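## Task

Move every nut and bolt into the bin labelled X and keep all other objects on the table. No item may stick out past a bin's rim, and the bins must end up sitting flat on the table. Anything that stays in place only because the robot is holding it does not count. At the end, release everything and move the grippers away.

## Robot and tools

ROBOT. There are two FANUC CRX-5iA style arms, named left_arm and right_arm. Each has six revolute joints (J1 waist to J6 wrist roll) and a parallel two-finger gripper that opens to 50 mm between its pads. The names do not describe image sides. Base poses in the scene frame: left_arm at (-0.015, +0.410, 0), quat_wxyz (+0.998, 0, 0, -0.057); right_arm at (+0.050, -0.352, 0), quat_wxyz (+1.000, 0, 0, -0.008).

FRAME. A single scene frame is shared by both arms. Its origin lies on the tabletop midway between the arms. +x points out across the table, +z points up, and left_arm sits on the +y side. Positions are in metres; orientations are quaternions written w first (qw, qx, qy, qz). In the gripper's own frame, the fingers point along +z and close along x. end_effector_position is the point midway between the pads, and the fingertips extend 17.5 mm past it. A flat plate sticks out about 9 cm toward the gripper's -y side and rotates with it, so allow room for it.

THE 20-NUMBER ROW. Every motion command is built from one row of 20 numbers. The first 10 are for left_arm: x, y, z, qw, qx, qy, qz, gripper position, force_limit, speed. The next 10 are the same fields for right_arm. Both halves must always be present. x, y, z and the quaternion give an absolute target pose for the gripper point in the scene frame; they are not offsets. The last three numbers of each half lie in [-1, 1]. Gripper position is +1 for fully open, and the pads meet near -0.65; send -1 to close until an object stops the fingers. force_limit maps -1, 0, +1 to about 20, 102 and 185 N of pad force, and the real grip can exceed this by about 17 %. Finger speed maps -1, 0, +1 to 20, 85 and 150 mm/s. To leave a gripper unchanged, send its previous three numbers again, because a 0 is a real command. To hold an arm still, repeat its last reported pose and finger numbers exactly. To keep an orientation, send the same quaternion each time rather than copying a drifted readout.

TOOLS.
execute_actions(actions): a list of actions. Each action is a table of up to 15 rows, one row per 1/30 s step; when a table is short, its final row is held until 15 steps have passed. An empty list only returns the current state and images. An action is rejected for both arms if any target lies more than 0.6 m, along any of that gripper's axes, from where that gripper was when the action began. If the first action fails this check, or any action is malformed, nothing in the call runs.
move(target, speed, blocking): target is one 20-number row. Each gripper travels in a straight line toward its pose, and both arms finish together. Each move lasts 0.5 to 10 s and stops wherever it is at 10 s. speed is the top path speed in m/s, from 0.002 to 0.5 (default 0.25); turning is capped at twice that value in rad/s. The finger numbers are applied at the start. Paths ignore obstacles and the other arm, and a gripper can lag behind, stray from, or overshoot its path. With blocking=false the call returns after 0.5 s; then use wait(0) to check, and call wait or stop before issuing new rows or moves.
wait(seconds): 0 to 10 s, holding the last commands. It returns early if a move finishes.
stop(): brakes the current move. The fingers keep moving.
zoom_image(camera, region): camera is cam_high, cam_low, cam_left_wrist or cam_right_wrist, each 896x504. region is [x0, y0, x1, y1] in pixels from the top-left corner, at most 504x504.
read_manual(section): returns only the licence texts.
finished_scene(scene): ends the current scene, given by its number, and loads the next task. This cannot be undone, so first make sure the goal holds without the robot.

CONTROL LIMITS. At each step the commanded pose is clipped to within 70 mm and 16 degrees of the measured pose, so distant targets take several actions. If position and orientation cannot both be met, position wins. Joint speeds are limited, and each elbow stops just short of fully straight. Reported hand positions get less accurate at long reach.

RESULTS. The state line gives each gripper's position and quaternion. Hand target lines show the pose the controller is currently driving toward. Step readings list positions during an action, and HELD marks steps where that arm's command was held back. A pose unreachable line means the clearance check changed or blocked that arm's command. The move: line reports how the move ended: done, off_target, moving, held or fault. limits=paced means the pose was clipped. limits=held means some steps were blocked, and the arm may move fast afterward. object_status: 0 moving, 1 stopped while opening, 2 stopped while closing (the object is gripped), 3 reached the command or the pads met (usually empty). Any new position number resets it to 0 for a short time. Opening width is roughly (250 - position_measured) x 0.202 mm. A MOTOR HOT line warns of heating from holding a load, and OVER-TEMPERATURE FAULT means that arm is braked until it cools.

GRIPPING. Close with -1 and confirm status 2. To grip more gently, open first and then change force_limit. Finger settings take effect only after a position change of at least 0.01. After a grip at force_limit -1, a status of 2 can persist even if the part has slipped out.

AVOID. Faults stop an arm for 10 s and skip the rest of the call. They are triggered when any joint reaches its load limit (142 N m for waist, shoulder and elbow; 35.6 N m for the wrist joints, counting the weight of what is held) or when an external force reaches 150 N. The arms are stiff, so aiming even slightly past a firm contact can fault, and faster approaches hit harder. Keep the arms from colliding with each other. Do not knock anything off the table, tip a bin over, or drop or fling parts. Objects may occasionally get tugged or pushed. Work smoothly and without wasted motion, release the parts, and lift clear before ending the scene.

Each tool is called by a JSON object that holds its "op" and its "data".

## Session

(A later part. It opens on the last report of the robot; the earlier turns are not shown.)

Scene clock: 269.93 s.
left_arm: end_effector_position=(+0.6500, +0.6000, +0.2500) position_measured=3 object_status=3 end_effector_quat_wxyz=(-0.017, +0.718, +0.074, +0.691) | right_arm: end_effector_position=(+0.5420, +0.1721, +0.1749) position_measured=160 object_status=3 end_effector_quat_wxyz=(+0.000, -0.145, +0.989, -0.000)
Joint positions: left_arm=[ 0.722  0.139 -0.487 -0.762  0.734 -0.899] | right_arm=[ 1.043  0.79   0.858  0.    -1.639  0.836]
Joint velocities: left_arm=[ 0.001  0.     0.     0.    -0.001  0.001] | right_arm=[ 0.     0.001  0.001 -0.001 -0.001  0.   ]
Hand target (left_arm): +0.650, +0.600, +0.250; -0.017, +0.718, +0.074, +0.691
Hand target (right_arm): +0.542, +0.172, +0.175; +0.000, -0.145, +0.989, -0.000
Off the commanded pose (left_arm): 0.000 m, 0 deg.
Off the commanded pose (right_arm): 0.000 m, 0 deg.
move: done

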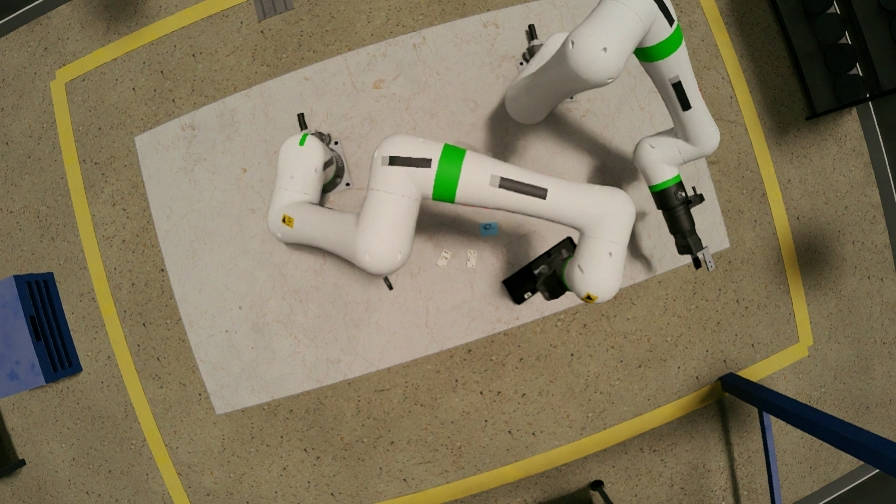

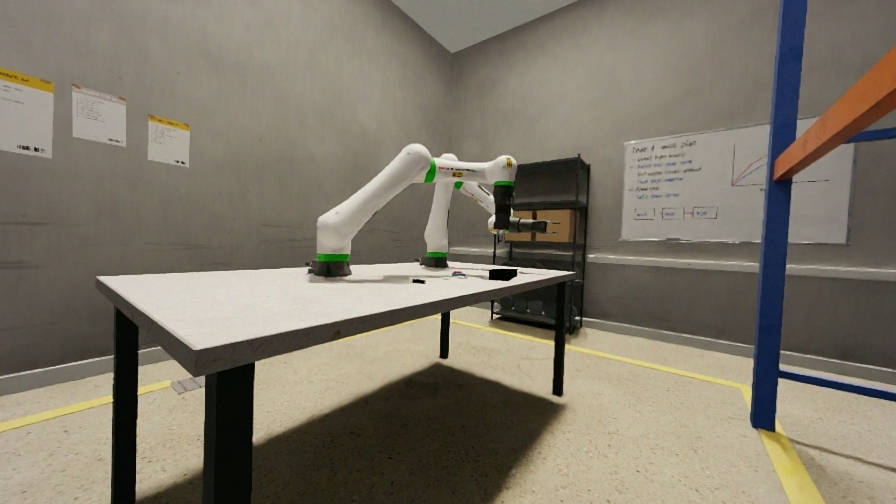

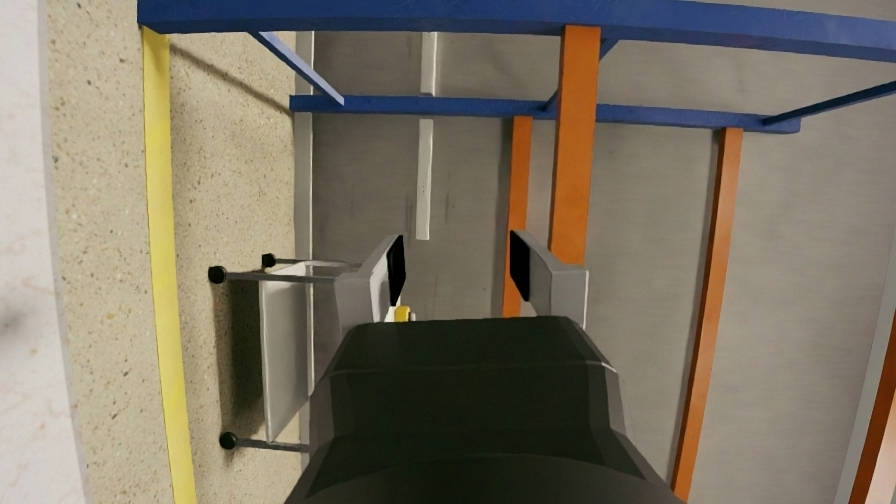

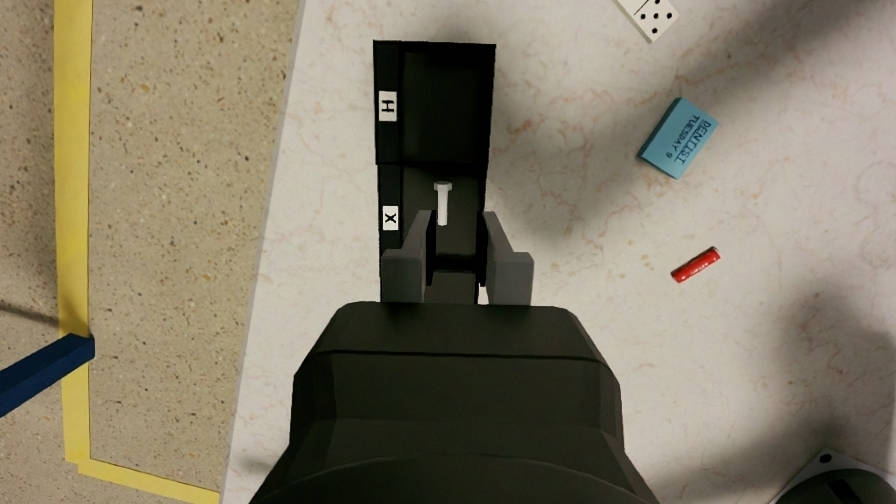

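{"op": "zoom_image", "data": {"camera": "cam_low", "region": [395, 262, 485, 295]}}

{"op": "zoom_image", "data": {"camera": "cam_high", "region": [365, 262, 415, 302]}}

Region (395, 262, 485, 295) of cam_low's 896x504 image, scaled by 5.600, with more detail than that image has; it fills the top 185 rows of this view, and the rest is white.

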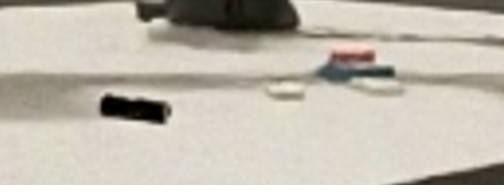

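Region (365, 262, 415, 302) of cam_high's 896x504 image, scaled by 10.080, with more detail than that image has; it fills the top 403 rows of this view, and the rest is white.

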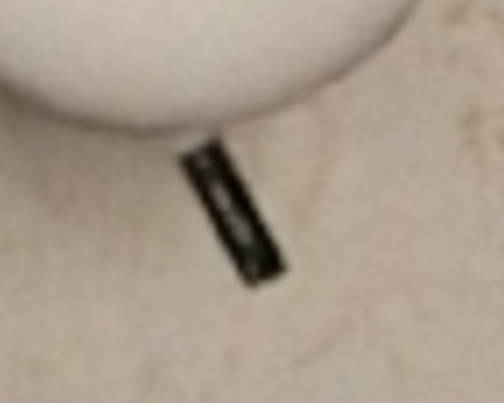

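{"op": "finished_scene", "data": {"scene": 2}}

The scene is finished: the task was done.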